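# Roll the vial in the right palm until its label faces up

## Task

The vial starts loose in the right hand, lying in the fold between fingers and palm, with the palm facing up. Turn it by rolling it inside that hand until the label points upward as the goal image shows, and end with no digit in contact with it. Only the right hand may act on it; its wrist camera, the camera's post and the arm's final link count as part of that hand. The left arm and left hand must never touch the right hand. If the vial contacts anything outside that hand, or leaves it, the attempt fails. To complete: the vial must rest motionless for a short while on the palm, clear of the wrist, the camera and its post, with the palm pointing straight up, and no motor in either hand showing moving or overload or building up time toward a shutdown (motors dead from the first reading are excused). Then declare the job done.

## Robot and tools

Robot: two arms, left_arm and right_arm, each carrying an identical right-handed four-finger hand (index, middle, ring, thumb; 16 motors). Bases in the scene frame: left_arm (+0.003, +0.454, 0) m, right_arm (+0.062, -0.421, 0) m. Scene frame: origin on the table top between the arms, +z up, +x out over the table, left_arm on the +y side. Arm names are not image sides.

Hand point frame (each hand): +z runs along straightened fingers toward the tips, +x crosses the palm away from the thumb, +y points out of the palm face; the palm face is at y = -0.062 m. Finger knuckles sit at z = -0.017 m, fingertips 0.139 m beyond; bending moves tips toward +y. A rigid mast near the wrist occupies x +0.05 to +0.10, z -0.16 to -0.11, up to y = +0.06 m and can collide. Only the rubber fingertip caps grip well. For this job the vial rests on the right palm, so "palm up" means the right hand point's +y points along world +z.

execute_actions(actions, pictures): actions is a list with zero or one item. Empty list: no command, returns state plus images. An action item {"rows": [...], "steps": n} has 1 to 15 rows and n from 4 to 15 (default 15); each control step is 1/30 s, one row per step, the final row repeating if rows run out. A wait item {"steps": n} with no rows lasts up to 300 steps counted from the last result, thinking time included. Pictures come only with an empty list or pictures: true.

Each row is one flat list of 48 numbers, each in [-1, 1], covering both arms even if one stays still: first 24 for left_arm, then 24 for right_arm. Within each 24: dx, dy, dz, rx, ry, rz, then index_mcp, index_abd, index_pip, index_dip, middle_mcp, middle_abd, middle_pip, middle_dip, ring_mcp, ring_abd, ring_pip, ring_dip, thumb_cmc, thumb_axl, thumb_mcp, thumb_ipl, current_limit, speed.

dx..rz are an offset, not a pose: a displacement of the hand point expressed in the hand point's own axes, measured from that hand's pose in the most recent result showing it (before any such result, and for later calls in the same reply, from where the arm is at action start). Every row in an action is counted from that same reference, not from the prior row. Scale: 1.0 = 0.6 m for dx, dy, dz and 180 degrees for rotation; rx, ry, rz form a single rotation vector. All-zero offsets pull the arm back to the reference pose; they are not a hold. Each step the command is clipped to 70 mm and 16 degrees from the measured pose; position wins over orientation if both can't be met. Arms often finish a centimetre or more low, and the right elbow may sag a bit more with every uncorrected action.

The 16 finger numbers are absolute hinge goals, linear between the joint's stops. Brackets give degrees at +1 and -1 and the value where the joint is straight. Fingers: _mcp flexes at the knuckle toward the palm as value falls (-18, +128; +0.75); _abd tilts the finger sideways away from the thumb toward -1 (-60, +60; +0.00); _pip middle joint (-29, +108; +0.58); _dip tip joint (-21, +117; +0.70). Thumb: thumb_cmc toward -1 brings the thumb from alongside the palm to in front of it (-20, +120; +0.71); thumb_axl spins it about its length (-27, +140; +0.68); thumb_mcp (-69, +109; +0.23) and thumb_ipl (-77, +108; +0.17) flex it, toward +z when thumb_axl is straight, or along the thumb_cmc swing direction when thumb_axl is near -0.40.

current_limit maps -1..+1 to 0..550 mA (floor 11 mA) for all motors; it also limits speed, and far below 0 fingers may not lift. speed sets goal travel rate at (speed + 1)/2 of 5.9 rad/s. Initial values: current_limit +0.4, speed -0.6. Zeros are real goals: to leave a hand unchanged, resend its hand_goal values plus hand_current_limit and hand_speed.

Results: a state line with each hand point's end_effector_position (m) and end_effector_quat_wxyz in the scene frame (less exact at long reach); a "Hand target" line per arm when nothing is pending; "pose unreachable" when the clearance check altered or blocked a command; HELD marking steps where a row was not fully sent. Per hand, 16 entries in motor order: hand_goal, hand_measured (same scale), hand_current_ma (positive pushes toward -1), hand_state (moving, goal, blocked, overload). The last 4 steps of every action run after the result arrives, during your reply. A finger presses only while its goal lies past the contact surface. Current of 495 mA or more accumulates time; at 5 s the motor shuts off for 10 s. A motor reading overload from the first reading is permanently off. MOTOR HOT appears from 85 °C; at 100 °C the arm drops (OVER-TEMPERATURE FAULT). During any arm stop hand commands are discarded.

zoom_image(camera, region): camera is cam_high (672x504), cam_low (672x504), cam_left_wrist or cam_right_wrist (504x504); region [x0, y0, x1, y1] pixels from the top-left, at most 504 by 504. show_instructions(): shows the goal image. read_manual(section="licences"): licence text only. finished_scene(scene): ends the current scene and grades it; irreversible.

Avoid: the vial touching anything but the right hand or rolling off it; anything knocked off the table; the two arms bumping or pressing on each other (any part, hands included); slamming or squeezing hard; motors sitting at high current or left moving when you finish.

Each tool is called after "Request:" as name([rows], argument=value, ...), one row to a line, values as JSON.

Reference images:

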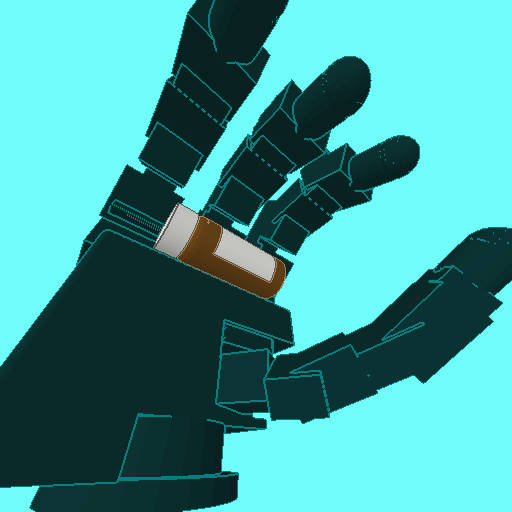

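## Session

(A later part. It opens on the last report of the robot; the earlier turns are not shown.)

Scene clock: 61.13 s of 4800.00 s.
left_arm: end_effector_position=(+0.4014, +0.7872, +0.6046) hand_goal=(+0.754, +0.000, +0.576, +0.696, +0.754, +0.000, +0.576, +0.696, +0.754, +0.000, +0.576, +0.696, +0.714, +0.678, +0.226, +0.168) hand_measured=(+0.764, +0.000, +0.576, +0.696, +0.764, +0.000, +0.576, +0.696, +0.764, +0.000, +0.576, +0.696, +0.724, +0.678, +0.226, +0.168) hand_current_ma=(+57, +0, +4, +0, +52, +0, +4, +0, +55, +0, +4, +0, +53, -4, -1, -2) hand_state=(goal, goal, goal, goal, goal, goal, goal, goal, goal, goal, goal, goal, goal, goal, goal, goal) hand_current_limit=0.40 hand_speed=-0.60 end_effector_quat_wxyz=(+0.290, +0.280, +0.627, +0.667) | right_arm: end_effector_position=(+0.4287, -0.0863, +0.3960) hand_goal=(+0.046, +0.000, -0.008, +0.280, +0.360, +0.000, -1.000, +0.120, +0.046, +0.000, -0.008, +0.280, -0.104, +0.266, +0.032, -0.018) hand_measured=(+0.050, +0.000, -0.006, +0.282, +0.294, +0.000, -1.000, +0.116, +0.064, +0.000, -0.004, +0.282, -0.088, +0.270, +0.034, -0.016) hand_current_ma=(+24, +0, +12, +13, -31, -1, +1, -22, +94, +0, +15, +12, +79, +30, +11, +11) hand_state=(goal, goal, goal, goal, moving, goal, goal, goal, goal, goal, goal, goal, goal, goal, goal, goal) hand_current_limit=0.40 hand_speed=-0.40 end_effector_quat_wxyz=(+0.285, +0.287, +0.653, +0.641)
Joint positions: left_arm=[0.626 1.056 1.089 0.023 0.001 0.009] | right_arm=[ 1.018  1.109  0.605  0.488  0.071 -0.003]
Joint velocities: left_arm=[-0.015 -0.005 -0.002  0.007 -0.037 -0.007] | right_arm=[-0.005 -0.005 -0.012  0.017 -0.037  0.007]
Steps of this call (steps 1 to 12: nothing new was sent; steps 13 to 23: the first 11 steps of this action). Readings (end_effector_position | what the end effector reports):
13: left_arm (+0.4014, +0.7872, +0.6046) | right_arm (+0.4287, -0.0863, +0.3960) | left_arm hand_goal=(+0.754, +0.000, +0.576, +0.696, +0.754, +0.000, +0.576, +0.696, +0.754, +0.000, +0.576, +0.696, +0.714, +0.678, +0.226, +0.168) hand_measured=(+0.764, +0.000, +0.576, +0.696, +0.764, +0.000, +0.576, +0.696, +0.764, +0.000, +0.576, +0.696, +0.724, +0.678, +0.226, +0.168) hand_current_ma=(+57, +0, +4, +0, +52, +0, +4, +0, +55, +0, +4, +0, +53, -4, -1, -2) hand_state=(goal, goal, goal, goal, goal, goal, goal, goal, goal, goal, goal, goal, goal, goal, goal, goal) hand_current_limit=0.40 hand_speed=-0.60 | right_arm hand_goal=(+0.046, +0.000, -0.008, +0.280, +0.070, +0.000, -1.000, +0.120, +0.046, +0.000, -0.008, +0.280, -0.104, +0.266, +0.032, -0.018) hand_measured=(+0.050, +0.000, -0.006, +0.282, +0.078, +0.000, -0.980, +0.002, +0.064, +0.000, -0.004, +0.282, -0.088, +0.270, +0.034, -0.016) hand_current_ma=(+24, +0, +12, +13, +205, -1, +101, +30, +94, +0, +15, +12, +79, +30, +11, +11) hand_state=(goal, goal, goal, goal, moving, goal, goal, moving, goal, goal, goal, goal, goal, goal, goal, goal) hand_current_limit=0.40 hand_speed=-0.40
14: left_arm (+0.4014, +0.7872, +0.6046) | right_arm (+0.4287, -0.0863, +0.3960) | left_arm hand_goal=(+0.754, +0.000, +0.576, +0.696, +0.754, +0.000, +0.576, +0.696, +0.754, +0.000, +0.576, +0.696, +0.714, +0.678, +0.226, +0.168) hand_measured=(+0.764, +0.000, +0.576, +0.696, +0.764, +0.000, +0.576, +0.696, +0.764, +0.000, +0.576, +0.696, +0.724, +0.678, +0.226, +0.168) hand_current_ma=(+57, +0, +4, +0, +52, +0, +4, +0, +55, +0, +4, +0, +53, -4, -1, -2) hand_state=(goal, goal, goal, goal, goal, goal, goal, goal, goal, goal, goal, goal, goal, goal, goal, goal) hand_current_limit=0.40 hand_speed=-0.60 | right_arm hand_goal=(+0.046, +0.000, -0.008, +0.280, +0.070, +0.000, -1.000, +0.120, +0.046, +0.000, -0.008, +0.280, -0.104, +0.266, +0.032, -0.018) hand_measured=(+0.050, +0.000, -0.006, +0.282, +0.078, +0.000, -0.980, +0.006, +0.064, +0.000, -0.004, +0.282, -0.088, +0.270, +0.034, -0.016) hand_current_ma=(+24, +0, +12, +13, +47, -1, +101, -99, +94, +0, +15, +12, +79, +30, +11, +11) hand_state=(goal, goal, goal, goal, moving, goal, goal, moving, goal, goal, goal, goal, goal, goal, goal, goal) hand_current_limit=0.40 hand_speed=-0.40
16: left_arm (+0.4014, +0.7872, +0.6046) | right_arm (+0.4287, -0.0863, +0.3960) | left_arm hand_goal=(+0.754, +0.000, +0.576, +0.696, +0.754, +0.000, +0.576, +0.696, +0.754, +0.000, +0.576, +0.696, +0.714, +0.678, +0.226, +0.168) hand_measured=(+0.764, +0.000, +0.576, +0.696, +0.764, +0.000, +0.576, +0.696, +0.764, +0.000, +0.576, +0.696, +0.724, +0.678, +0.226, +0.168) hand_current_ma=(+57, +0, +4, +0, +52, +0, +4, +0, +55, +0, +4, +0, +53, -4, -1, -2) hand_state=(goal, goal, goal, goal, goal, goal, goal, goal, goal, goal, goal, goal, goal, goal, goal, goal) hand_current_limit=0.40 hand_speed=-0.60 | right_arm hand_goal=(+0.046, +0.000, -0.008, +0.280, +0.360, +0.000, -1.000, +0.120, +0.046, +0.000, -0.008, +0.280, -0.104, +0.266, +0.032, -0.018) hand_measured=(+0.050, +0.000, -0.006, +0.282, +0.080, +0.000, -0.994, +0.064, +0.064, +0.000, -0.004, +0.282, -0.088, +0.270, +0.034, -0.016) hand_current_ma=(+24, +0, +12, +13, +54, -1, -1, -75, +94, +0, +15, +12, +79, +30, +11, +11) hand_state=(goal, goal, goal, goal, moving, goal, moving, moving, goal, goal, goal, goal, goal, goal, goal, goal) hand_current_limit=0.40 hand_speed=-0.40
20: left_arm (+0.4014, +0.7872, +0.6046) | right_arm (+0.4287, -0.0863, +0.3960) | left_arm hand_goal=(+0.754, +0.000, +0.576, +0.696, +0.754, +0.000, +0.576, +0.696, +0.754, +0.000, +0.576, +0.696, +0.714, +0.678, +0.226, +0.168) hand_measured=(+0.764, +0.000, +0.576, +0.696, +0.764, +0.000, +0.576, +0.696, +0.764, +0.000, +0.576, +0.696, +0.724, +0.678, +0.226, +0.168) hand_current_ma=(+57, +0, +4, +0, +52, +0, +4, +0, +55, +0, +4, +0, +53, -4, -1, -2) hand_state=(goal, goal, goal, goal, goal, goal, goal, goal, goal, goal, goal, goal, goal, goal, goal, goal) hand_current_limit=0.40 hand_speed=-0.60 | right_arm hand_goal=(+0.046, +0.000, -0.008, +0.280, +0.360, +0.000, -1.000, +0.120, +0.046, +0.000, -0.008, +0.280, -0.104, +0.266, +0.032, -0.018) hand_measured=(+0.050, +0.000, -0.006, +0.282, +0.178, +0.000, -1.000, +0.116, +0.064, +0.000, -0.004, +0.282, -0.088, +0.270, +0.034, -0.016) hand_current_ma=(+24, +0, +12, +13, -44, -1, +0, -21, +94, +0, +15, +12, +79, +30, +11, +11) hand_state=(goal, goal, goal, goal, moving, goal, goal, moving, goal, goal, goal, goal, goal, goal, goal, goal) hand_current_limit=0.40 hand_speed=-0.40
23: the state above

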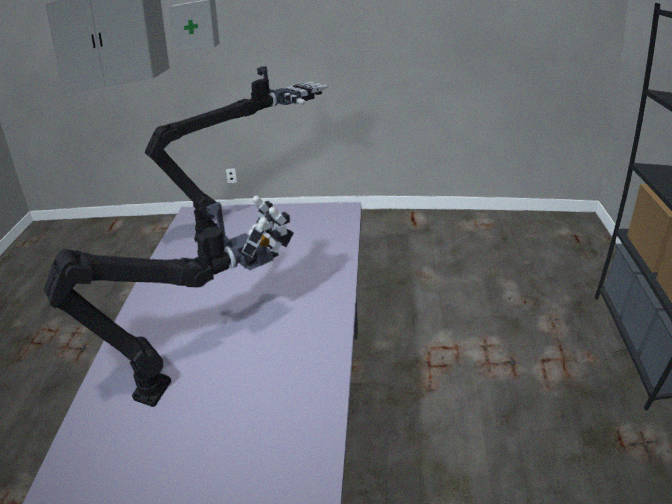

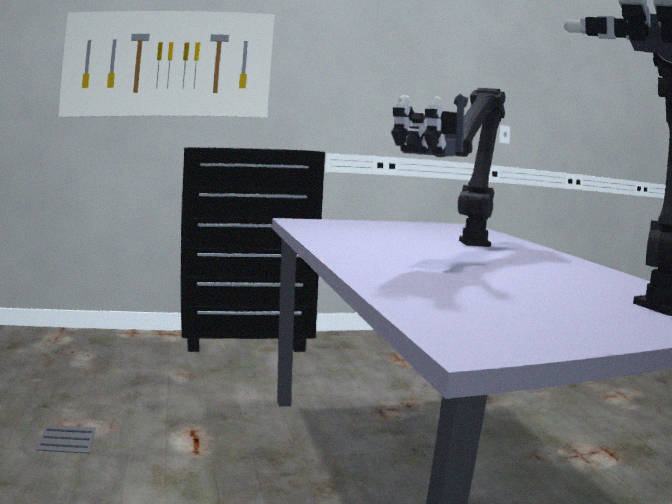

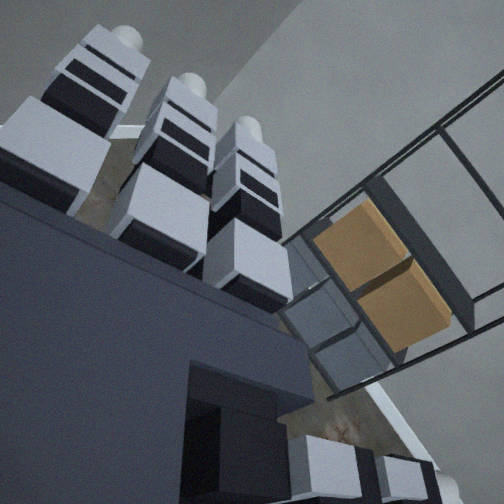

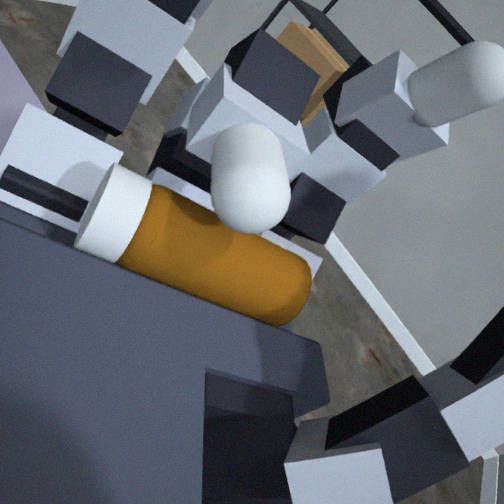

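Request:
execute_actions([
  {"rows": [
[0,0.0463,-0.0099,-0.0163,0,0,0.754,0,0.576,0.696,0.754,0,0.576,0.696,0.754,0,0.576,0.696,0.714,0.678,0.226,0.168,0.4,-0.6,0,0.0333,0.0025,-0.0123,0.0004,0.001,0.046,0,-0.008,0.28,0.36,0,-1,-0.09,0.046,0,-0.008,0.28,-0.104,0.266,0.032,-0.018,0.4,-0.4]
], "steps": 8},
])

Request:
execute_actions([
  {"rows": [
[0,0.0463,-0.0099,-0.0163,0,0,0.754,0,0.576,0.696,0.754,0,0.576,0.696,0.754,0,0.576,0.696,0.714,0.678,0.226,0.168,0.4,-0.6,0,0.0333,0.0025,-0.0123,0.0004,0.001,0.046,0,-0.008,0.28,0.339,0,-1,-0.09,0.046,0,-0.008,0.28,-0.104,0.266,0.032,-0.018,0.4,-0.4],
[0,0.0463,-0.0099,-0.0163,0,0,0.754,0,0.576,0.696,0.754,0,0.576,0.696,0.754,0,0.576,0.696,0.714,0.678,0.226,0.168,0.4,-0.6,0,0.0333,0.0025,-0.0123,0.0004,0.001,0.046,0,-0.008,0.28,0.317,0,-1,-0.085,0.046,0,-0.008,0.28,-0.104,0.266,0.032,-0.018,0.4,-0.4],
[0,0.0463,-0.0099,-0.0163,0,0,0.754,0,0.576,0.696,0.754,0,0.576,0.696,0.754,0,0.576,0.696,0.714,0.678,0.226,0.168,0.4,-0.6,0,0.0333,0.0025,-0.0123,0.0004,0.001,0.046,0,-0.008,0.28,0.296,0,-1,-0.078,0.046,0,-0.008,0.28,-0.104,0.266,0.032,-0.018,0.4,-0.4],
[0,0.0463,-0.0099,-0.0163,0,0,0.754,0,0.576,0.696,0.754,0,0.576,0.696,0.754,0,0.576,0.696,0.714,0.678,0.226,0.168,0.4,-0.6,0,0.0333,0.0025,-0.0123,0.0004,0.001,0.046,0,-0.008,0.28,0.274,0,-1,-0.071,0.046,0,-0.008,0.28,-0.104,0.266,0.032,-0.018,0.4,-0.4],
[0,0.0463,-0.0099,-0.0163,0,0,0.754,0,0.576,0.696,0.754,0,0.576,0.696,0.754,0,0.576,0.696,0.714,0.678,0.226,0.168,0.4,-0.6,0,0.0333,0.0025,-0.0123,0.0004,0.001,0.046,0,-0.008,0.28,0.253,0,-1,-0.065,0.046,0,-0.008,0.28,-0.104,0.266,0.032,-0.018,0.4,-0.4],
[0,0.0463,-0.0099,-0.0163,0,0,0.754,0,0.576,0.696,0.754,0,0.576,0.696,0.754,0,0.576,0.696,0.714,0.678,0.226,0.168,0.4,-0.6,0,0.0333,0.0025,-0.0123,0.0004,0.001,0.046,0,-0.008,0.28,0.232,0,-1,-0.059,0.046,0,-0.008,0.28,-0.104,0.266,0.032,-0.018,0.4,-0.4],
[0,0.0463,-0.0099,-0.0163,0,0,0.754,0,0.576,0.696,0.754,0,0.576,0.696,0.754,0,0.576,0.696,0.714,0.678,0.226,0.168,0.4,-0.6,0,0.0333,0.0025,-0.0123,0.0004,0.001,0.046,0,-0.008,0.28,0.21,0,-1,-0.053,0.046,0,-0.008,0.28,-0.104,0.266,0.032,-0.018,0.4,-0.4],
[0,0.0463,-0.0099,-0.0163,0,0,0.754,0,0.576,0.696,0.754,0,0.576,0.696,0.754,0,0.576,0.696,0.714,0.678,0.226,0.168,0.4,-0.6,0,0.0333,0.0025,-0.0123,0.0004,0.001,0.046,0,-0.008,0.28,0.189,0,-1,-0.046,0.046,0,-0.008,0.28,-0.104,0.266,0.032,-0.018,0.4,-0.4],
[0,0.0463,-0.0099,-0.0163,0,0,0.754,0,0.576,0.696,0.754,0,0.576,0.696,0.754,0,0.576,0.696,0.714,0.678,0.226,0.168,0.4,-0.6,0,0.0333,0.0025,-0.0123,0.0004,0.001,0.046,0,-0.008,0.28,0.167,0,-1,-0.04,0.046,0,-0.008,0.28,-0.104,0.266,0.032,-0.018,0.4,-0.4],
[0,0.0463,-0.0099,-0.0163,0,0,0.754,0,0.576,0.696,0.754,0,0.576,0.696,0.754,0,0.576,0.696,0.714,0.678,0.226,0.168,0.4,-0.6,0,0.0333,0.0025,-0.0123,0.0004,0.001,0.046,0,-0.008,0.28,0.146,0,-1,-0.034,0.046,0,-0.008,0.28,-0.104,0.266,0.032,-0.018,0.4,-0.4],
[0,0.0463,-0.0099,-0.0163,0,0,0.754,0,0.576,0.696,0.754,0,0.576,0.696,0.754,0,0.576,0.696,0.714,0.678,0.226,0.168,0.4,-0.6,0,0.0333,0.0025,-0.0123,0.0004,0.001,0.046,0,-0.008,0.28,0.125,0,-1,-0.028,0.046,0,-0.008,0.28,-0.104,0.266,0.032,-0.018,0.4,-0.4],
[0,0.0463,-0.0099,-0.0163,0,0,0.754,0,0.576,0.696,0.754,0,0.576,0.696,0.754,0,0.576,0.696,0.714,0.678,0.226,0.168,0.4,-0.6,0,0.0333,0.0025,-0.0123,0.0004,0.001,0.046,0,-0.008,0.28,0.103,0,-1,-0.022,0.046,0,-0.008,0.28,-0.104,0.266,0.032,-0.018,0.4,-0.4],
[0,0.0463,-0.0099,-0.0163,0,0,0.754,0,0.576,0.696,0.754,0,0.576,0.696,0.754,0,0.576,0.696,0.714,0.678,0.226,0.168,0.4,-0.6,0,0.0333,0.0025,-0.0123,0.0004,0.001,0.046,0,-0.008,0.28,0.082,0,-1,-0.017,0.046,0,-0.008,0.28,-0.104,0.266,0.032,-0.018,0.4,-0.4],
[0,0.0463,-0.0099,-0.0163,0,0,0.754,0,0.576,0.696,0.754,0,0.576,0.696,0.754,0,0.576,0.696,0.714,0.678,0.226,0.168,0.4,-0.6,0,0.0333,0.0025,-0.0123,0.0004,0.001,0.046,0,-0.008,0.28,0.06,0,-1,-0.011,0.046,0,-0.008,0.28,-0.104,0.266,0.032,-0.018,0.4,-0.4],
[0,0.0463,-0.0099,-0.0163,0,0,0.754,0,0.576,0.696,0.754,0,0.576,0.696,0.754,0,0.576,0.696,0.714,0.678,0.226,0.168,0.4,-0.6,0,0.0333,0.0025,-0.0123,0.0004,0.001,0.046,0,-0.008,0.28,0.04,0,-1,-0.005,0.046,0,-0.008,0.28,-0.104,0.266,0.032,-0.018,0.4,-0.4]
], "steps": 15},
])

Request:
execute_actions([
  {"rows": [
[0,0.0463,-0.0099,-0.0163,0,0,0.754,0,0.576,0.696,0.754,0,0.576,0.696,0.754,0,0.576,0.696,0.714,0.678,0.226,0.168,0.4,-0.6,0,0.0333,0.0025,-0.0123,0.0004,0.001,0.046,0,-0.008,0.28,0.04,0,-1,-0.002,0.046,0,-0.008,0.28,-0.104,0.266,0.032,-0.018,0.4,-0.4],
[0,0.0463,-0.0099,-0.0163,0,0,0.754,0,0.576,0.696,0.754,0,0.576,0.696,0.754,0,0.576,0.696,0.714,0.678,0.226,0.168,0.4,-0.6,0,0.0333,0.0025,-0.0123,0.0004,0.001,0.046,0,-0.008,0.28,0.04,0,-1,0.002,0.046,0,-0.008,0.28,-0.104,0.266,0.032,-0.018,0.4,-0.4],
[0,0.0463,-0.0099,-0.0163,0,0,0.754,0,0.576,0.696,0.754,0,0.576,0.696,0.754,0,0.576,0.696,0.714,0.678,0.226,0.168,0.4,-0.6,0,0.0333,0.0025,-0.0123,0.0004,0.001,0.046,0,-0.008,0.28,0.04,0,-1,0.004,0.046,0,-0.008,0.28,-0.104,0.266,0.032,-0.018,0.4,-0.4],
[0,0.0463,-0.0099,-0.0163,0,0,0.754,0,0.576,0.696,0.754,0,0.576,0.696,0.754,0,0.576,0.696,0.714,0.678,0.226,0.168,0.4,-0.6,0,0.0333,0.0025,-0.0123,0.0004,0.001,0.046,0,-0.008,0.28,0.07,0,-1,0.12,0.046,0,-0.008,0.28,-0.104,0.266,0.032,-0.018,0.4,-0.4],
[0,0.0463,-0.0099,-0.0163,0,0,0.754,0,0.576,0.696,0.754,0,0.576,0.696,0.754,0,0.576,0.696,0.714,0.678,0.226,0.168,0.4,-0.6,0,0.0333,0.0025,-0.0123,0.0004,0.001,0.046,0,-0.008,0.28,0.07,0,-1,0.12,0.046,0,-0.008,0.28,-0.104,0.266,0.032,-0.018,0.4,-0.4],
[0,0.0463,-0.0099,-0.0163,0,0,0.754,0,0.576,0.696,0.754,0,0.576,0.696,0.754,0,0.576,0.696,0.714,0.678,0.226,0.168,0.4,-0.6,0,0.0333,0.0025,-0.0123,0.0004,0.001,0.046,0,-0.008,0.28,0.07,0,-1,0.12,0.046,0,-0.008,0.28,-0.104,0.266,0.032,-0.018,0.4,-0.4],
[0,0.0463,-0.0099,-0.0163,0,0,0.754,0,0.576,0.696,0.754,0,0.576,0.696,0.754,0,0.576,0.696,0.714,0.678,0.226,0.168,0.4,-0.6,0,0.0333,0.0025,-0.0123,0.0004,0.001,0.046,0,-0.008,0.28,0.36,0,-1,0.12,0.046,0,-0.008,0.28,-0.104,0.266,0.032,-0.018,0.4,-0.4]
], "steps": 15},
])

Request:
execute_actions([
  {"steps": 5},
], pictures=true)

Scene clock: 63.00 s of 4800.00 s.
left_arm: end_effector_position=(+0.4014, +0.7872, +0.6046) hand_goal=(+0.754, +0.000, +0.576, +0.696, +0.754, +0.000, +0.576, +0.696, +0.754, +0.000, +0.576, +0.696, +0.714, +0.678, +0.226, +0.168) hand_measured=(+0.764, +0.000, +0.576, +0.696, +0.764, +0.000, +0.576, +0.696, +0.764, +0.000, +0.576, +0.696, +0.724, +0.678, +0.226, +0.168) hand_current_ma=(+57, +0, +4, +0, +52, +0, +4, +0, +55, +0, +4, +0, +53, -4, -1, -2) hand_state=(goal, goal, goal, goal, goal, goal, goal, goal, goal, goal, goal, goal, goal, goal, goal, goal) hand_current_limit=0.40 hand_speed=-0.60 end_effector_quat_wxyz=(+0.290, +0.280, +0.627, +0.667) | right_arm: end_effector_position=(+0.4287, -0.0863, +0.3960) hand_goal=(+0.046, +0.000, -0.008, +0.280, +0.360, +0.000, -1.000, -0.090, +0.046, +0.000, -0.008, +0.280, -0.104, +0.266, +0.032, -0.018) hand_measured=(+0.050, +0.000, -0.006, +0.282, +0.364, +0.000, -1.000, +0.052, +0.064, +0.000, -0.004, +0.282, -0.088, +0.270, +0.034, -0.016) hand_current_ma=(+24, +0, +12, +13, +21, -1, +1, +69, +94, +0, +15, +12, +79, +30, +11, +11) hand_state=(goal, goal, goal, goal, goal, goal, goal, moving, goal, goal, goal, goal, goal, goal, goal, goal) hand_current_limit=0.40 hand_speed=-0.40 end_effector_quat_wxyz=(+0.285, +0.287, +0.653, +0.641)
Joint positions: left_arm=[0.626 1.056 1.089 0.023 0.001 0.009] | right_arm=[ 1.018  1.109  0.605  0.488  0.071 -0.003]
Joint velocities: left_arm=[ 0.005 -0.005 -0.012 -0.007 -0.051  0.081] | right_arm=[-0.005 -0.005 -0.022 -0.017 -0.007 -0.007]
Off your previous action's commanded pose (left_arm): 0.028 m, 3 deg at its last step (step 4 of this call).
Off your previous action's commanded pose (right_arm): 0.020 m, 2 deg at its last step (step 4 of this call).
Steps of this call (steps 1 to 4: the last 4 steps of your previous action; steps 5 to 52: nothing new was sent; steps 53 to 56: the first 4 steps of this action). Readings (end_effector_position | what the end effector reports):
53: left_arm (+0.4014, +0.7872, +0.6046) | right_arm (+0.4287, -0.0863, +0.3960) | left_arm hand_goal=(+0.754, +0.000, +0.576, +0.696, +0.754, +0.000, +0.576, +0.696, +0.754, +0.000, +0.576, +0.696, +0.714, +0.678, +0.226, +0.168) hand_measured=(+0.764, +0.000, +0.576, +0.696, +0.764, +0.000, +0.576, +0.696, +0.764, +0.000, +0.576, +0.696, +0.724, +0.678, +0.226, +0.168) hand_current_ma=(+57, +0, +4, +0, +52, +0, +4, +0, +55, +0, +4, +0, +53, -4, -1, -2) hand_state=(goal, goal, goal, goal, goal, goal, goal, goal, goal, goal, goal, goal, goal, goal, goal, goal) hand_current_limit=0.40 hand_speed=-0.60 | right_arm hand_goal=(+0.046, +0.000, -0.008, +0.280, +0.360, +0.000, -1.000, -0.090, +0.046, +0.000, -0.008, +0.280, -0.104, +0.266, +0.032, -0.018) hand_measured=(+0.050, +0.000, -0.006, +0.282, +0.364, +0.000, -1.000, +0.116, +0.064, +0.000, -0.004, +0.282, -0.088, +0.270, +0.034, -0.016) hand_current_ma=(+24, +0, +12, +13, +21, -1, +1, -22, +94, +0, +15, +12, +79, +30, +11, +11) hand_state=(goal, goal, goal, goal, goal, goal, goal, moving, goal, goal, goal, goal, goal, goal, goal, goal) hand_current_limit=0.40 hand_speed=-0.40
54: left_arm (+0.4014, +0.7872, +0.6046) | right_arm (+0.4287, -0.0863, +0.3960) | left_arm hand_goal=(+0.754, +0.000, +0.576, +0.696, +0.754, +0.000, +0.576, +0.696, +0.754, +0.000, +0.576, +0.696, +0.714, +0.678, +0.226, +0.168) hand_measured=(+0.764, +0.000, +0.576, +0.696, +0.764, +0.000, +0.576, +0.696, +0.764, +0.000, +0.576, +0.696, +0.724, +0.678, +0.226, +0.168) hand_current_ma=(+57, +0, +4, +0, +52, +0, +4, +0, +55, +0, +4, +0, +53, -4, -1, -2) hand_state=(goal, goal, goal, goal, goal, goal, goal, goal, goal, goal, goal, goal, goal, goal, goal, goal) hand_current_limit=0.40 hand_speed=-0.60 | right_arm hand_goal=(+0.046, +0.000, -0.008, +0.280, +0.360, +0.000, -1.000, -0.090, +0.046, +0.000, -0.008, +0.280, -0.104, +0.266, +0.032, -0.018) hand_measured=(+0.050, +0.000, -0.006, +0.282, +0.364, +0.000, -1.000, +0.112, +0.064, +0.000, -0.004, +0.282, -0.088, +0.270, +0.034, -0.016) hand_current_ma=(+24, +0, +12, +13, +21, -1, +1, +122, +94, +0, +15, +12, +79, +30, +11, +11) hand_state=(goal, goal, goal, goal, goal, goal, goal, moving, goal, goal, goal, goal, goal, goal, goal, goal) hand_current_limit=0.40 hand_speed=-0.40
56: the state above

Scene clock: 63.50 s of 4800.00 s.
left_arm: end_effector_position=(+0.4014, +0.7872, +0.6046) hand_goal=(+0.754, +0.000, +0.576, +0.696, +0.754, +0.000, +0.576, +0.696, +0.754, +0.000, +0.576, +0.696, +0.714, +0.678, +0.226, +0.168) hand_measured=(+0.764, +0.000, +0.576, +0.696, +0.764, +0.000, +0.576, +0.696, +0.764, +0.000, +0.576, +0.696, +0.724, +0.678, +0.226, +0.168) hand_current_ma=(+57, +0, +4, +0, +52, +0, +4, +0, +55, +0, +4, +0, +53, -4, -1, -2) hand_state=(goal, goal, goal, goal, goal, goal, goal, goal, goal, goal, goal, goal, goal, goal, goal, goal) hand_current_limit=0.40 hand_speed=-0.60 end_effector_quat_wxyz=(+0.290, +0.280, +0.627, +0.667) | right_arm: end_effector_position=(+0.4287, -0.0863, +0.3960) hand_goal=(+0.046, +0.000, -0.008, +0.280, +0.126, +0.000, -1.000, -0.028, +0.046, +0.000, -0.008, +0.280, -0.104, +0.266, +0.032, -0.018) hand_measured=(+0.050, +0.000, -0.006, +0.282, +0.228, +0.000, -0.984, -0.036, +0.064, +0.000, -0.004, +0.282, -0.088, +0.270, +0.034, -0.016) hand_current_ma=(+24, +0, +12, +13, +221, -1, +86, +22, +94, +0, +15, +12, +79, +30, +11, +11) hand_state=(goal, goal, goal, goal, moving, goal, goal, moving, goal, goal, goal, goal, goal, goal, goal, goal) hand_current_limit=0.40 hand_speed=-0.40 end_effector_quat_wxyz=(+0.285, +0.287, +0.653, +0.641)
Joint positions: left_arm=[0.626 1.056 1.089 0.023 0.001 0.009] | right_arm=[ 1.018  1.109  0.605  0.488  0.071 -0.003]
Joint velocities: left_arm=[-0.015 -0.015  0.002  0.007 -0.022 -0.051] | right_arm=[ 0.005  0.005 -0.022 -0.012  0.066  0.007]
Off your previous action's commanded pose (left_arm): 0.028 m, 3 deg at its last step (step 4 of this call).
Off your previous action's commanded pose (right_arm): 0.020 m, 2 deg at its last step (step 4 of this call).
Steps of this call (steps 1 to 4: the last 4 steps of your previous action; steps 5 to 15: the first 11 steps of this action, its rows measured from where the robot was after step 4). Readings (end_effector_position | what the end effector reports):
4: left_arm (+0.4014, +0.7872, +0.6046) | right_arm (+0.4287, -0.0863, +0.3960) | left_arm hand_goal=(+0.754, +0.000, +0.576, +0.696, +0.754, +0.000, +0.576, +0.696, +0.754, +0.000, +0.576, +0.696, +0.714, +0.678, +0.226, +0.168) hand_measured=(+0.764, +0.000, +0.576, +0.696, +0.764, +0.000, +0.576, +0.696, +0.764, +0.000, +0.576, +0.696, +0.724, +0.678, +0.226, +0.168) hand_current_ma=(+57, +0, +4, +0, +52, +0, +4, +0, +55, +0, +4, +0, +53, -4, -1, -2) hand_state=(goal, goal, goal, goal, goal, goal, goal, goal, goal, goal, goal, goal, goal, goal, goal, goal) hand_current_limit=0.40 hand_speed=-0.60 | right_arm hand_goal=(+0.046, +0.000, -0.008, +0.280, +0.360, +0.000, -1.000, -0.090, +0.046, +0.000, -0.008, +0.280, -0.104, +0.266, +0.032, -0.018) hand_measured=(+0.050, +0.000, -0.006, +0.282, +0.364, +0.000, -0.994, -0.064, +0.064, +0.000, -0.004, +0.282, -0.088, +0.270, +0.034, -0.016) hand_current_ma=(+24, +0, +12, +13, +28, -1, +59, +120, +94, +0, +15, +12, +79, +30, +11, +11) hand_state=(goal, goal, goal, goal, moving, goal, moving, moving, goal, goal, goal, goal, goal, goal, goal, goal) hand_current_limit=0.40 hand_speed=-0.40
5: left_arm (+0.4014, +0.7872, +0.6046) | right_arm (+0.4287, -0.0863, +0.3960) | left_arm hand_goal=(+0.754, +0.000, +0.576, +0.696, +0.754, +0.000, +0.576, +0.696, +0.754, +0.000, +0.576, +0.696, +0.714, +0.678, +0.226, +0.168) hand_measured=(+0.764, +0.000, +0.576, +0.696, +0.764, +0.000, +0.576, +0.696, +0.764, +0.000, +0.576, +0.696, +0.724, +0.678, +0.226, +0.168) hand_current_ma=(+57, +0, +4, +0, +52, +0, +4, +0, +55, +0, +4, +0, +53, -4, -1, -2) hand_state=(goal, goal, goal, goal, goal, goal, goal, goal, goal, goal, goal, goal, goal, goal, goal, goal) hand_current_limit=0.40 hand_speed=-0.60 | right_arm hand_goal=(+0.046, +0.000, -0.008, +0.280, +0.340, +0.000, -1.000, -0.090, +0.046, +0.000, -0.008, +0.280, -0.104, +0.266, +0.032, -0.018) hand_measured=(+0.050, +0.000, -0.006, +0.282, +0.364, +0.000, -0.992, -0.066, +0.064, +0.000, -0.004, +0.282, -0.088, +0.270, +0.034, -0.016) hand_current_ma=(+24, +0, +12, +13, +27, -1, +48, +118, +94, +0, +15, +12, +79, +30, +11, +11) hand_state=(goal, goal, goal, goal, moving, goal, moving, moving, goal, goal, goal, goal, goal, goal, goal, goal) hand_current_limit=0.40 hand_speed=-0.40
6: left_arm (+0.4014, +0.7872, +0.6046) | right_arm (+0.4287, -0.0863, +0.3960) | left_arm hand_goal=(+0.754, +0.000, +0.576, +0.696, +0.754, +0.000, +0.576, +0.696, +0.754, +0.000, +0.576, +0.696, +0.714, +0.678, +0.226, +0.168) hand_measured=(+0.764, +0.000, +0.576, +0.696, +0.764, +0.000, +0.576, +0.696, +0.764, +0.000, +0.576, +0.696, +0.724, +0.678, +0.226, +0.168) hand_current_ma=(+57, +0, +4, +0, +52, +0, +4, +0, +55, +0, +4, +0, +53, -4, -1, -2) hand_state=(goal, goal, goal, goal, goal, goal, goal, goal, goal, goal, goal, goal, goal, goal, goal, goal) hand_current_limit=0.40 hand_speed=-0.60 | right_arm hand_goal=(+0.046, +0.000, -0.008, +0.280, +0.318, +0.000, -1.000, -0.084, +0.046, +0.000, -0.008, +0.280, -0.104, +0.266, +0.032, -0.018) hand_measured=(+0.050, +0.000, -0.006, +0.282, +0.364, +0.000, -0.992, -0.066, +0.064, +0.000, -0.004, +0.282, -0.088, +0.270, +0.034, -0.016) hand_current_ma=(+24, +0, +12, +13, +122, -1, +45, +119, +94, +0, +15, +12, +79, +30, +11, +11) hand_state=(goal, goal, goal, goal, moving, goal, goal, moving, goal, goal, goal, goal, goal, goal, goal, goal) hand_current_limit=0.40 hand_speed=-0.40
8: left_arm (+0.4014, +0.7872, +0.6046) | right_arm (+0.4287, -0.0863, +0.3960) | left_arm hand_goal=(+0.754, +0.000, +0.576, +0.696, +0.754, +0.000, +0.576, +0.696, +0.754, +0.000, +0.576, +0.696, +0.714, +0.678, +0.226, +0.168) hand_measured=(+0.764, +0.000, +0.576, +0.696, +0.764, +0.000, +0.576, +0.696, +0.764, +0.000, +0.576, +0.696, +0.724, +0.678, +0.226, +0.168) hand_current_ma=(+57, +0, +4, +0, +52, +0, +4, +0, +55, +0, +4, +0, +53, -4, -1, -2) hand_state=(goal, goal, goal, goal, goal, goal, goal, goal, goal, goal, goal, goal, goal, goal, goal, goal) hand_current_limit=0.40 hand_speed=-0.60 | right_arm hand_goal=(+0.046, +0.000, -0.008, +0.280, +0.274, +0.000, -1.000, -0.070, +0.046, +0.000, -0.008, +0.280, -0.104, +0.266, +0.032, -0.018) hand_measured=(+0.050, +0.000, -0.006, +0.282, +0.346, +0.000, -0.988, -0.066, +0.064, +0.000, -0.004, +0.282, -0.088, +0.270, +0.034, -0.016) hand_current_ma=(+24, +0, +12, +13, +214, -1, +75, +56, +94, +0, +15, +12, +79, +30, +11, +11) hand_state=(goal, goal, goal, goal, moving, goal, moving, moving, goal, goal, goal, goal, goal, goal, goal, goal) hand_current_limit=0.40 hand_speed=-0.40
12: left_arm (+0.4014, +0.7872, +0.6046) | right_arm (+0.4287, -0.0863, +0.3960) | left_arm hand_goal=(+0.754, +0.000, +0.576, +0.696, +0.754, +0.000, +0.576, +0.696, +0.754, +0.000, +0.576, +0.696, +0.714, +0.678, +0.226, +0.168) hand_measured=(+0.764, +0.000, +0.576, +0.696, +0.764, +0.000, +0.576, +0.696, +0.764, +0.000, +0.576, +0.696, +0.724, +0.678, +0.226, +0.168) hand_current_ma=(+57, +0, +4, +0, +52, +0, +4, +0, +55, +0, +4, +0, +53, -4, -1, -2) hand_state=(goal, goal, goal, goal, goal, goal, goal, goal, goal, goal, goal, goal, goal, goal, goal, goal) hand_current_limit=0.40 hand_speed=-0.60 | right_arm hand_goal=(+0.046, +0.000, -0.008, +0.280, +0.190, +0.000, -1.000, -0.046, +0.046, +0.000, -0.008, +0.280, -0.104, +0.266, +0.032, -0.018) hand_measured=(+0.050, +0.000, -0.006, +0.282, +0.282, +0.000, -0.984, -0.054, +0.064, +0.000, -0.004, +0.282, -0.088, +0.270, +0.034, -0.016) hand_current_ma=(+24, +0, +12, +13, +219, -1, +86, +27, +94, +0, +15, +12, +79, +30, +11, +11) hand_state=(goal, goal, goal, goal, moving, goal, goal, moving, goal, goal, goal, goal, goal, goal, goal, goal) hand_current_limit=0.40 hand_speed=-0.40
15: the state above

Scene clock: 64.00 s of 4800.00 s.
left_arm: end_effector_position=(+0.4014, +0.7872, +0.6046) hand_goal=(+0.754, +0.000, +0.576, +0.696, +0.754, +0.000, +0.576, +0.696, +0.754, +0.000, +0.576, +0.696, +0.714, +0.678, +0.226, +0.168) hand_measured=(+0.764, +0.000, +0.576, +0.696, +0.764, +0.000, +0.576, +0.696, +0.764, +0.000, +0.576, +0.696, +0.724, +0.678, +0.226, +0.168) hand_current_ma=(+57, +0, +4, +0, +52, +0, +4, +0, +55, +0, +4, +0, +53, -4, -1, -2) hand_state=(goal, goal, goal, goal, goal, goal, goal, goal, goal, goal, goal, goal, goal, goal, goal, goal) hand_current_limit=0.40 hand_speed=-0.60 end_effector_quat_wxyz=(+0.290, +0.280, +0.627, +0.667) | right_arm: end_effector_position=(+0.4287, -0.0863, +0.3960) hand_goal=(+0.046, +0.000, -0.008, +0.280, +0.360, +0.000, -1.000, +0.120, +0.046, +0.000, -0.008, +0.280, -0.104, +0.266, +0.032, -0.018) hand_measured=(+0.050, +0.000, -0.006, +0.282, +0.180, +0.000, -1.000, +0.116, +0.064, +0.000, -0.004, +0.282, -0.088, +0.270, +0.034, -0.016) hand_current_ma=(+24, +0, +12, +13, -46, -1, +1, -21, +94, +0, +15, +12, +79, +30, +11, +11) hand_state=(goal, goal, goal, goal, moving, goal, goal, moving, goal, goal, goal, goal, goal, goal, goal, goal) hand_current_limit=0.40 hand_speed=-0.40 end_effector_quat_wxyz=(+0.285, +0.287, +0.653, +0.641)
Joint positions: left_arm=[0.626 1.056 1.089 0.023 0.001 0.009] | right_arm=[ 1.018  1.109  0.605  0.488  0.071 -0.003]
Joint velocities: left_arm=[-0.005  0.005 -0.007  0.002 -0.066 -0.007] | right_arm=[ 0.005 -0.005 -0.002  0.012 -0.007 -0.037]
Off your previous action's commanded pose (left_arm): 0.028 m, 3 deg at its last step (step 4 of this call).
Off your previous action's commanded pose (right_arm): 0.020 m, 2 deg at its last step (step 4 of this call).
Steps of this call (steps 1 to 4: the last 4 steps of your previous action; steps 5 to 15: the first 11 steps of this action, its rows measured from where the robot was after step 4). Readings (end_effector_position | what the end effector reports):
4: left_arm (+0.4014, +0.7872, +0.6046) | right_arm (+0.4287, -0.0863, +0.3960) | left_arm hand_goal=(+0.754, +0.000, +0.576, +0.696, +0.754, +0.000, +0.576, +0.696, +0.754, +0.000, +0.576, +0.696, +0.714, +0.678, +0.226, +0.168) hand_measured=(+0.764, +0.000, +0.576, +0.696, +0.764, +0.000, +0.576, +0.696, +0.764, +0.000, +0.576, +0.696, +0.724, +0.678, +0.226, +0.168) hand_current_ma=(+57, +0, +4, +0, +52, +0, +4, +0, +55, +0, +4, +0, +53, -4, -1, -2) hand_state=(goal, goal, goal, goal, goal, goal, goal, goal, goal, goal, goal, goal, goal, goal, goal, goal) hand_current_limit=0.40 hand_speed=-0.60 | right_arm hand_goal=(+0.046, +0.000, -0.008, +0.280, +0.040, +0.000, -1.000, -0.004, +0.046, +0.000, -0.008, +0.280, -0.104, +0.266, +0.032, -0.018) hand_measured=(+0.050, +0.000, -0.006, +0.282, +0.156, +0.000, -0.982, -0.014, +0.064, +0.000, -0.004, +0.282, -0.088, +0.270, +0.034, -0.016) hand_current_ma=(+24, +0, +12, +13, +222, -1, +88, +19, +94, +0, +15, +12, +79, +30, +11, +11) hand_state=(goal, goal, goal, goal, moving, goal, goal, moving, goal, goal, goal, goal, goal, goal, goal, goal) hand_current_limit=0.40 hand_speed=-0.40
5: left_arm (+0.4014, +0.7872, +0.6046) | right_arm (+0.4287, -0.0863, +0.3960) | left_arm hand_goal=(+0.754, +0.000, +0.576, +0.696, +0.754, +0.000, +0.576, +0.696, +0.754, +0.000, +0.576, +0.696, +0.714, +0.678, +0.226, +0.168) hand_measured=(+0.764, +0.000, +0.576, +0.696, +0.764, +0.000, +0.576, +0.696, +0.764, +0.000, +0.576, +0.696, +0.724, +0.678, +0.226, +0.168) hand_current_ma=(+57, +0, +4, +0, +52, +0, +4, +0, +55, +0, +4, +0, +53, -4, -1, -2) hand_state=(goal, goal, goal, goal, goal, goal, goal, goal, goal, goal, goal, goal, goal, goal, goal, goal) hand_current_limit=0.40 hand_speed=-0.60 | right_arm hand_goal=(+0.046, +0.000, -0.008, +0.280, +0.040, +0.000, -1.000, -0.002, +0.046, +0.000, -0.008, +0.280, -0.104, +0.266, +0.032, -0.018) hand_measured=(+0.050, +0.000, -0.006, +0.282, +0.138, +0.000, -0.982, -0.008, +0.064, +0.000, -0.004, +0.282, -0.088, +0.270, +0.034, -0.016) hand_current_ma=(+24, +0, +12, +13, +221, -1, +89, +18, +94, +0, +15, +12, +79, +30, +11, +11) hand_state=(goal, goal, goal, goal, moving, goal, goal, moving, goal, goal, goal, goal, goal, goal, goal, goal) hand_current_limit=0.40 hand_speed=-0.40
6: left_arm (+0.4014, +0.7872, +0.6046) | right_arm (+0.4287, -0.0863, +0.3960) | left_arm hand_goal=(+0.754, +0.000, +0.576, +0.696, +0.754, +0.000, +0.576, +0.696, +0.754, +0.000, +0.576, +0.696, +0.714, +0.678, +0.226, +0.168) hand_measured=(+0.764, +0.000, +0.576, +0.696, +0.764, +0.000, +0.576, +0.696, +0.764, +0.000, +0.576, +0.696, +0.724, +0.678, +0.226, +0.168) hand_current_ma=(+57, +0, +4, +0, +52, +0, +4, +0, +55, +0, +4, +0, +53, -4, -1, -2) hand_state=(goal, goal, goal, goal, goal, goal, goal, goal, goal, goal, goal, goal, goal, goal, goal, goal) hand_current_limit=0.40 hand_speed=-0.60 | right_arm hand_goal=(+0.046, +0.000, -0.008, +0.280, +0.040, +0.000, -1.000, +0.002, +0.046, +0.000, -0.008, +0.280, -0.104, +0.266, +0.032, -0.018) hand_measured=(+0.050, +0.000, -0.006, +0.282, +0.120, +0.000, -0.982, -0.002, +0.064, +0.000, -0.004, +0.282, -0.088, +0.270, +0.034, -0.016) hand_current_ma=(+24, +0, +12, +13, +217, -1, +88, +23, +94, +0, +15, +12, +79, +30, +11, +11) hand_state=(goal, goal, goal, goal, moving, goal, goal, moving, goal, goal, goal, goal, goal, goal, goal, goal) hand_current_limit=0.40 hand_speed=-0.40
8: left_arm (+0.4014, +0.7872, +0.6046) | right_arm (+0.4287, -0.0863, +0.3960) | left_arm hand_goal=(+0.754, +0.000, +0.576, +0.696, +0.754, +0.000, +0.576, +0.696, +0.754, +0.000, +0.576, +0.696, +0.714, +0.678, +0.226, +0.168) hand_measured=(+0.764, +0.000, +0.576, +0.696, +0.764, +0.000, +0.576, +0.696, +0.764, +0.000, +0.576, +0.696, +0.724, +0.678, +0.226, +0.168) hand_current_ma=(+57, +0, +4, +0, +52, +0, +4, +0, +55, +0, +4, +0, +53, -4, -1, -2) hand_state=(goal, goal, goal, goal, goal, goal, goal, goal, goal, goal, goal, goal, goal, goal, goal, goal) hand_current_limit=0.40 hand_speed=-0.60 | right_arm hand_goal=(+0.046, +0.000, -0.008, +0.280, +0.070, +0.000, -1.000, +0.120, +0.046, +0.000, -0.008, +0.280, -0.104, +0.266, +0.032, -0.018) hand_measured=(+0.050, +0.000, -0.006, +0.282, +0.086, +0.000, -0.982, +0.004, +0.064, +0.000, -0.004, +0.282, -0.088, +0.270, +0.034, -0.016) hand_current_ma=(+24, +0, +12, +13, +182, -1, +92, +22, +94, +0, +15, +12, +79, +30, +11, +11) hand_state=(goal, goal, goal, goal, moving, goal, goal, moving, goal, goal, goal, goal, goal, goal, goal, goal) hand_current_limit=0.40 hand_speed=-0.40
12: left_arm (+0.4014, +0.7872, +0.6046) | right_arm (+0.4287, -0.0863, +0.3960) | left_arm hand_goal=(+0.754, +0.000, +0.576, +0.696, +0.754, +0.000, +0.576, +0.696, +0.754, +0.000, +0.576, +0.696, +0.714, +0.678, +0.226, +0.168) hand_measured=(+0.764, +0.000, +0.576, +0.696, +0.764, +0.000, +0.576, +0.696, +0.764, +0.000, +0.576, +0.696, +0.724, +0.678, +0.226, +0.168) hand_current_ma=(+57, +0, +4, +0, +52, +0, +4, +0, +55, +0, +4, +0, +53, -4, -1, -2) hand_state=(goal, goal, goal, goal, goal, goal, goal, goal, goal, goal, goal, goal, goal, goal, goal, goal) hand_current_limit=0.40 hand_speed=-0.60 | right_arm hand_goal=(+0.046, +0.000, -0.008, +0.280, +0.360, +0.000, -1.000, +0.120, +0.046, +0.000, -0.008, +0.280, -0.104, +0.266, +0.032, -0.018) hand_measured=(+0.050, +0.000, -0.006, +0.282, +0.084, +0.000, -0.998, +0.100, +0.064, +0.000, -0.004, +0.282, -0.088, +0.270, +0.034, -0.016) hand_current_ma=(+24, +0, +12, +13, -97, -1, -2, +14, +94, +0, +15, +12, +79, +30, +11, +11) hand_state=(goal, goal, goal, goal, moving, goal, moving, moving, goal, goal, goal, goal, goal, goal, goal, goal) hand_current_limit=0.40 hand_speed=-0.40
15: the state above

Scene clock: 64.17 s of 4800.00 s.
left_arm: end_effector_position=(+0.4014, +0.7872, +0.6046) hand_goal=(+0.754, +0.000, +0.576, +0.696, +0.754, +0.000, +0.576, +0.696, +0.754, +0.000, +0.576, +0.696, +0.714, +0.678, +0.226, +0.168) hand_measured=(+0.764, +0.000, +0.576, +0.696, +0.764, +0.000, +0.576, +0.696, +0.764, +0.000, +0.576, +0.696, +0.724, +0.678, +0.226, +0.168) hand_current_ma=(+57, +0, +4, +0, +52, +0, +4, +0, +55, +0, +4, +0, +53, -4, -1, -2) hand_state=(goal, goal, goal, goal, goal, goal, goal, goal, goal, goal, goal, goal, goal, goal, goal, goal) hand_current_limit=0.40 hand_speed=-0.60 end_effector_quat_wxyz=(+0.290, +0.280, +0.627, +0.667) | right_arm: end_effector_position=(+0.4287, -0.0863, +0.3960) hand_goal=(+0.046, +0.000, -0.008, +0.280, +0.360, +0.000, -1.000, +0.120, +0.046, +0.000, -0.008, +0.280, -0.104, +0.266, +0.032, -0.018) hand_measured=(+0.050, +0.000, -0.006, +0.282, +0.354, +0.000, -1.000, +0.116, +0.064, +0.000, -0.004, +0.282, -0.088, +0.270, +0.034, -0.016) hand_current_ma=(+24, +0, +12, +13, +54, -1, +1, -22, +94, +0, +15, +12, +79, +30, +11, +11) hand_state=(goal, goal, goal, goal, moving, goal, goal, goal, goal, goal, goal, goal, goal, goal, goal, goal) hand_current_limit=0.40 hand_speed=-0.40 end_effector_quat_wxyz=(+0.285, +0.287, +0.653, +0.641)
Joint positions: left_arm=[0.626 1.056 1.089 0.023 0.001 0.009] | right_arm=[ 1.018  1.109  0.605  0.488  0.071 -0.003]
Joint velocities: left_arm=[-0.015 -0.005 -0.002 -0.017  0.007 -0.022] | right_arm=[-0.015 -0.005 -0.007 -0.017  0.007 -0.066]
Hand target (left_arm): +0.395, +0.782, +0.631; +0.296, +0.272, +0.610, +0.682
Hand target (right_arm): +0.430, -0.086, +0.416; +0.289, +0.282, +0.640, +0.654
Off the commanded pose (left_arm): 0.028 m, 3 deg.
Off the commanded pose (right_arm): 0.020 m, 2 deg.
Kept back: nothing.
Steps of this call (steps 1 to 4: the last 4 steps of your previous action; step 5: nothing new was sent). Readings (end_effector_position | what the end effector reports):
1: left_arm (+0.4014, +0.7872, +0.6046) | right_arm (+0.4287, -0.0863, +0.3960) | left_arm hand_goal=(+0.754, +0.000, +0.576, +0.696, +0.754, +0.000, +0.576, +0.696, +0.754, +0.000, +0.576, +0.696, +0.714, +0.678, +0.226, +0.168) hand_measured=(+0.764, +0.000, +0.576, +0.696, +0.764, +0.000, +0.576, +0.696, +0.764, +0.000, +0.576, +0.696, +0.724, +0.678, +0.226, +0.168) hand_current_ma=(+57, +0, +4, +0, +52, +0, +4, +0, +55, +0, +4, +0, +53, -4, -1, -2) hand_state=(goal, goal, goal, goal, goal, goal, goal, goal, goal, goal, goal, goal, goal, goal, goal, goal) hand_current_limit=0.40 hand_speed=-0.60 | right_arm hand_goal=(+0.046, +0.000, -0.008, +0.280, +0.360, +0.000, -1.000, +0.120, +0.046, +0.000, -0.008, +0.280, -0.104, +0.266, +0.032, -0.018) hand_measured=(+0.050, +0.000, -0.006, +0.282, +0.218, +0.000, -1.000, +0.116, +0.064, +0.000, -0.004, +0.282, -0.088, +0.270, +0.034, -0.016) hand_current_ma=(+24, +0, +12, +13, -31, -1, +1, -22, +94, +0, +15, +12, +79, +30, +11, +11) hand_state=(goal, goal, goal, goal, moving, goal, goal, goal, goal, goal, goal, goal, goal, goal, goal, goal) hand_current_limit=0.40 hand_speed=-0.40
2: left_arm (+0.4014, +0.7872, +0.6046) | right_arm (+0.4287, -0.0863, +0.3960) | left_arm hand_goal=(+0.754, +0.000, +0.576, +0.696, +0.754, +0.000, +0.576, +0.696, +0.754, +0.000, +0.576, +0.696, +0.714, +0.678, +0.226, +0.168) hand_measured=(+0.764, +0.000, +0.576, +0.696, +0.764, +0.000, +0.576, +0.696, +0.764, +0.000, +0.576, +0.696, +0.724, +0.678, +0.226, +0.168) hand_current_ma=(+57, +0, +4, +0, +52, +0, +4, +0, +55, +0, +4, +0, +53, -4, -1, -2) hand_state=(goal, goal, goal, goal, goal, goal, goal, goal, goal, goal, goal, goal, goal, goal, goal, goal) hand_current_limit=0.40 hand_speed=-0.60 | right_arm hand_goal=(+0.046, +0.000, -0.008, +0.280, +0.360, +0.000, -1.000, +0.120, +0.046, +0.000, -0.008, +0.280, -0.104, +0.266, +0.032, -0.018) hand_measured=(+0.050, +0.000, -0.006, +0.282, +0.256, +0.000, -1.000, +0.116, +0.064, +0.000, -0.004, +0.282, -0.088, +0.270, +0.034, -0.016) hand_current_ma=(+24, +0, +12, +13, -39, -1, +1, -22, +94, +0, +15, +12, +79, +30, +11, +11) hand_state=(goal, goal, goal, goal, moving, goal, goal, goal, goal, goal, goal, goal, goal, goal, goal, goal) hand_current_limit=0.40 hand_speed=-0.40
4: left_arm (+0.4014, +0.7872, +0.6046) | right_arm (+0.4287, -0.0863, +0.3960) | left_arm hand_goal=(+0.754, +0.000, +0.576, +0.696, +0.754, +0.000, +0.576, +0.696, +0.754, +0.000, +0.576, +0.696, +0.714, +0.678, +0.226, +0.168) hand_measured=(+0.764, +0.000, +0.576, +0.696, +0.764, +0.000, +0.576, +0.696, +0.764, +0.000, +0.576, +0.696, +0.724, +0.678, +0.226, +0.168) hand_current_ma=(+57, +0, +4, +0, +52, +0, +4, +0, +55, +0, +4, +0, +53, -4, -1, -2) hand_state=(goal, goal, goal, goal, goal, goal, goal, goal, goal, goal, goal, goal, goal, goal, goal, goal) hand_current_limit=0.40 hand_speed=-0.60 | right_arm hand_goal=(+0.046, +0.000, -0.008, +0.280, +0.360, +0.000, -1.000, +0.120, +0.046, +0.000, -0.008, +0.280, -0.104, +0.266, +0.032, -0.018) hand_measured=(+0.050, +0.000, -0.006, +0.282, +0.330, +0.000, -1.000, +0.116, +0.064, +0.000, -0.004, +0.282, -0.088, +0.270, +0.034, -0.016) hand_current_ma=(+24, +0, +12, +13, +34, -1, +1, -22, +94, +0, +15, +12, +79, +30, +11, +11) hand_state=(goal, goal, goal, goal, moving, goal, goal, goal, goal, goal, goal, goal, goal, goal, goal, goal) hand_current_limit=0.40 hand_speed=-0.40
5: the state above

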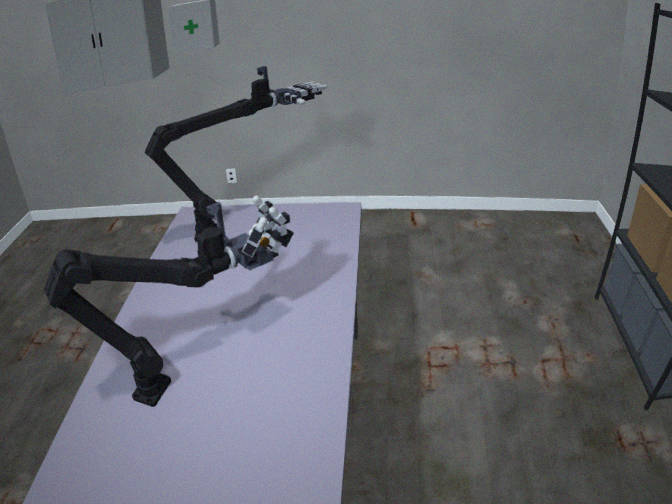

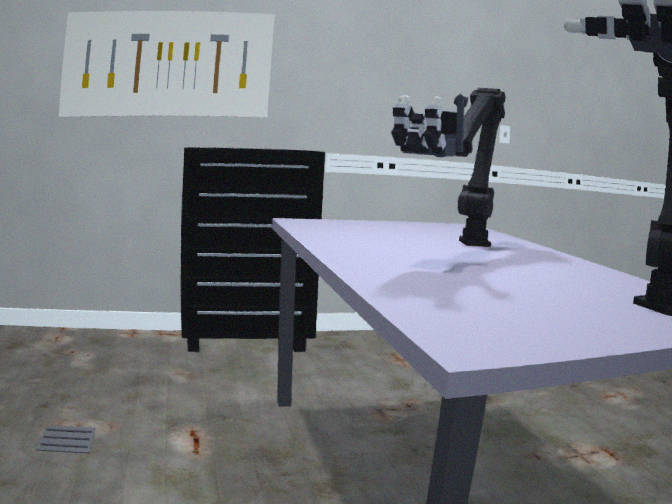

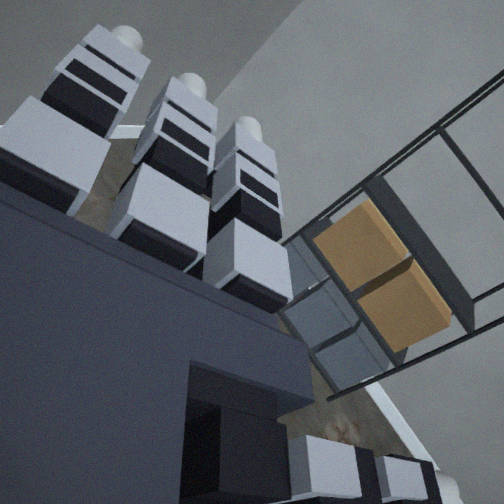

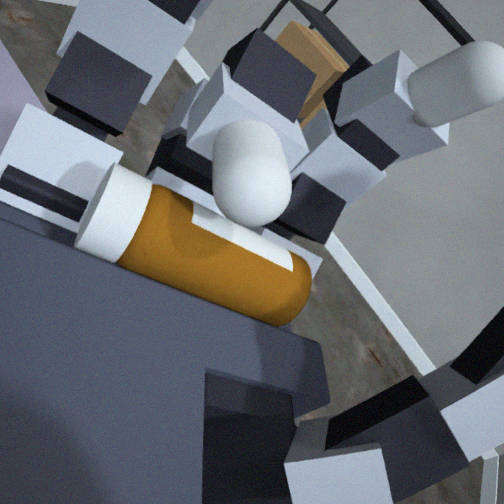

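The label has appeared. Zooming to measure.

Request:
zoom_image(camera="cam_right_wrist", region=[60, 150, 340, 350])

Region (60, 150, 340, 350) of cam_right_wrist's 504x504 image, scaled by 1.800, with more detail than that image has; it fills the top 360 rows of this view, and the rest is white.

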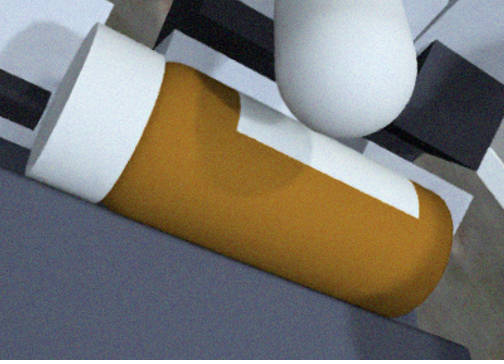

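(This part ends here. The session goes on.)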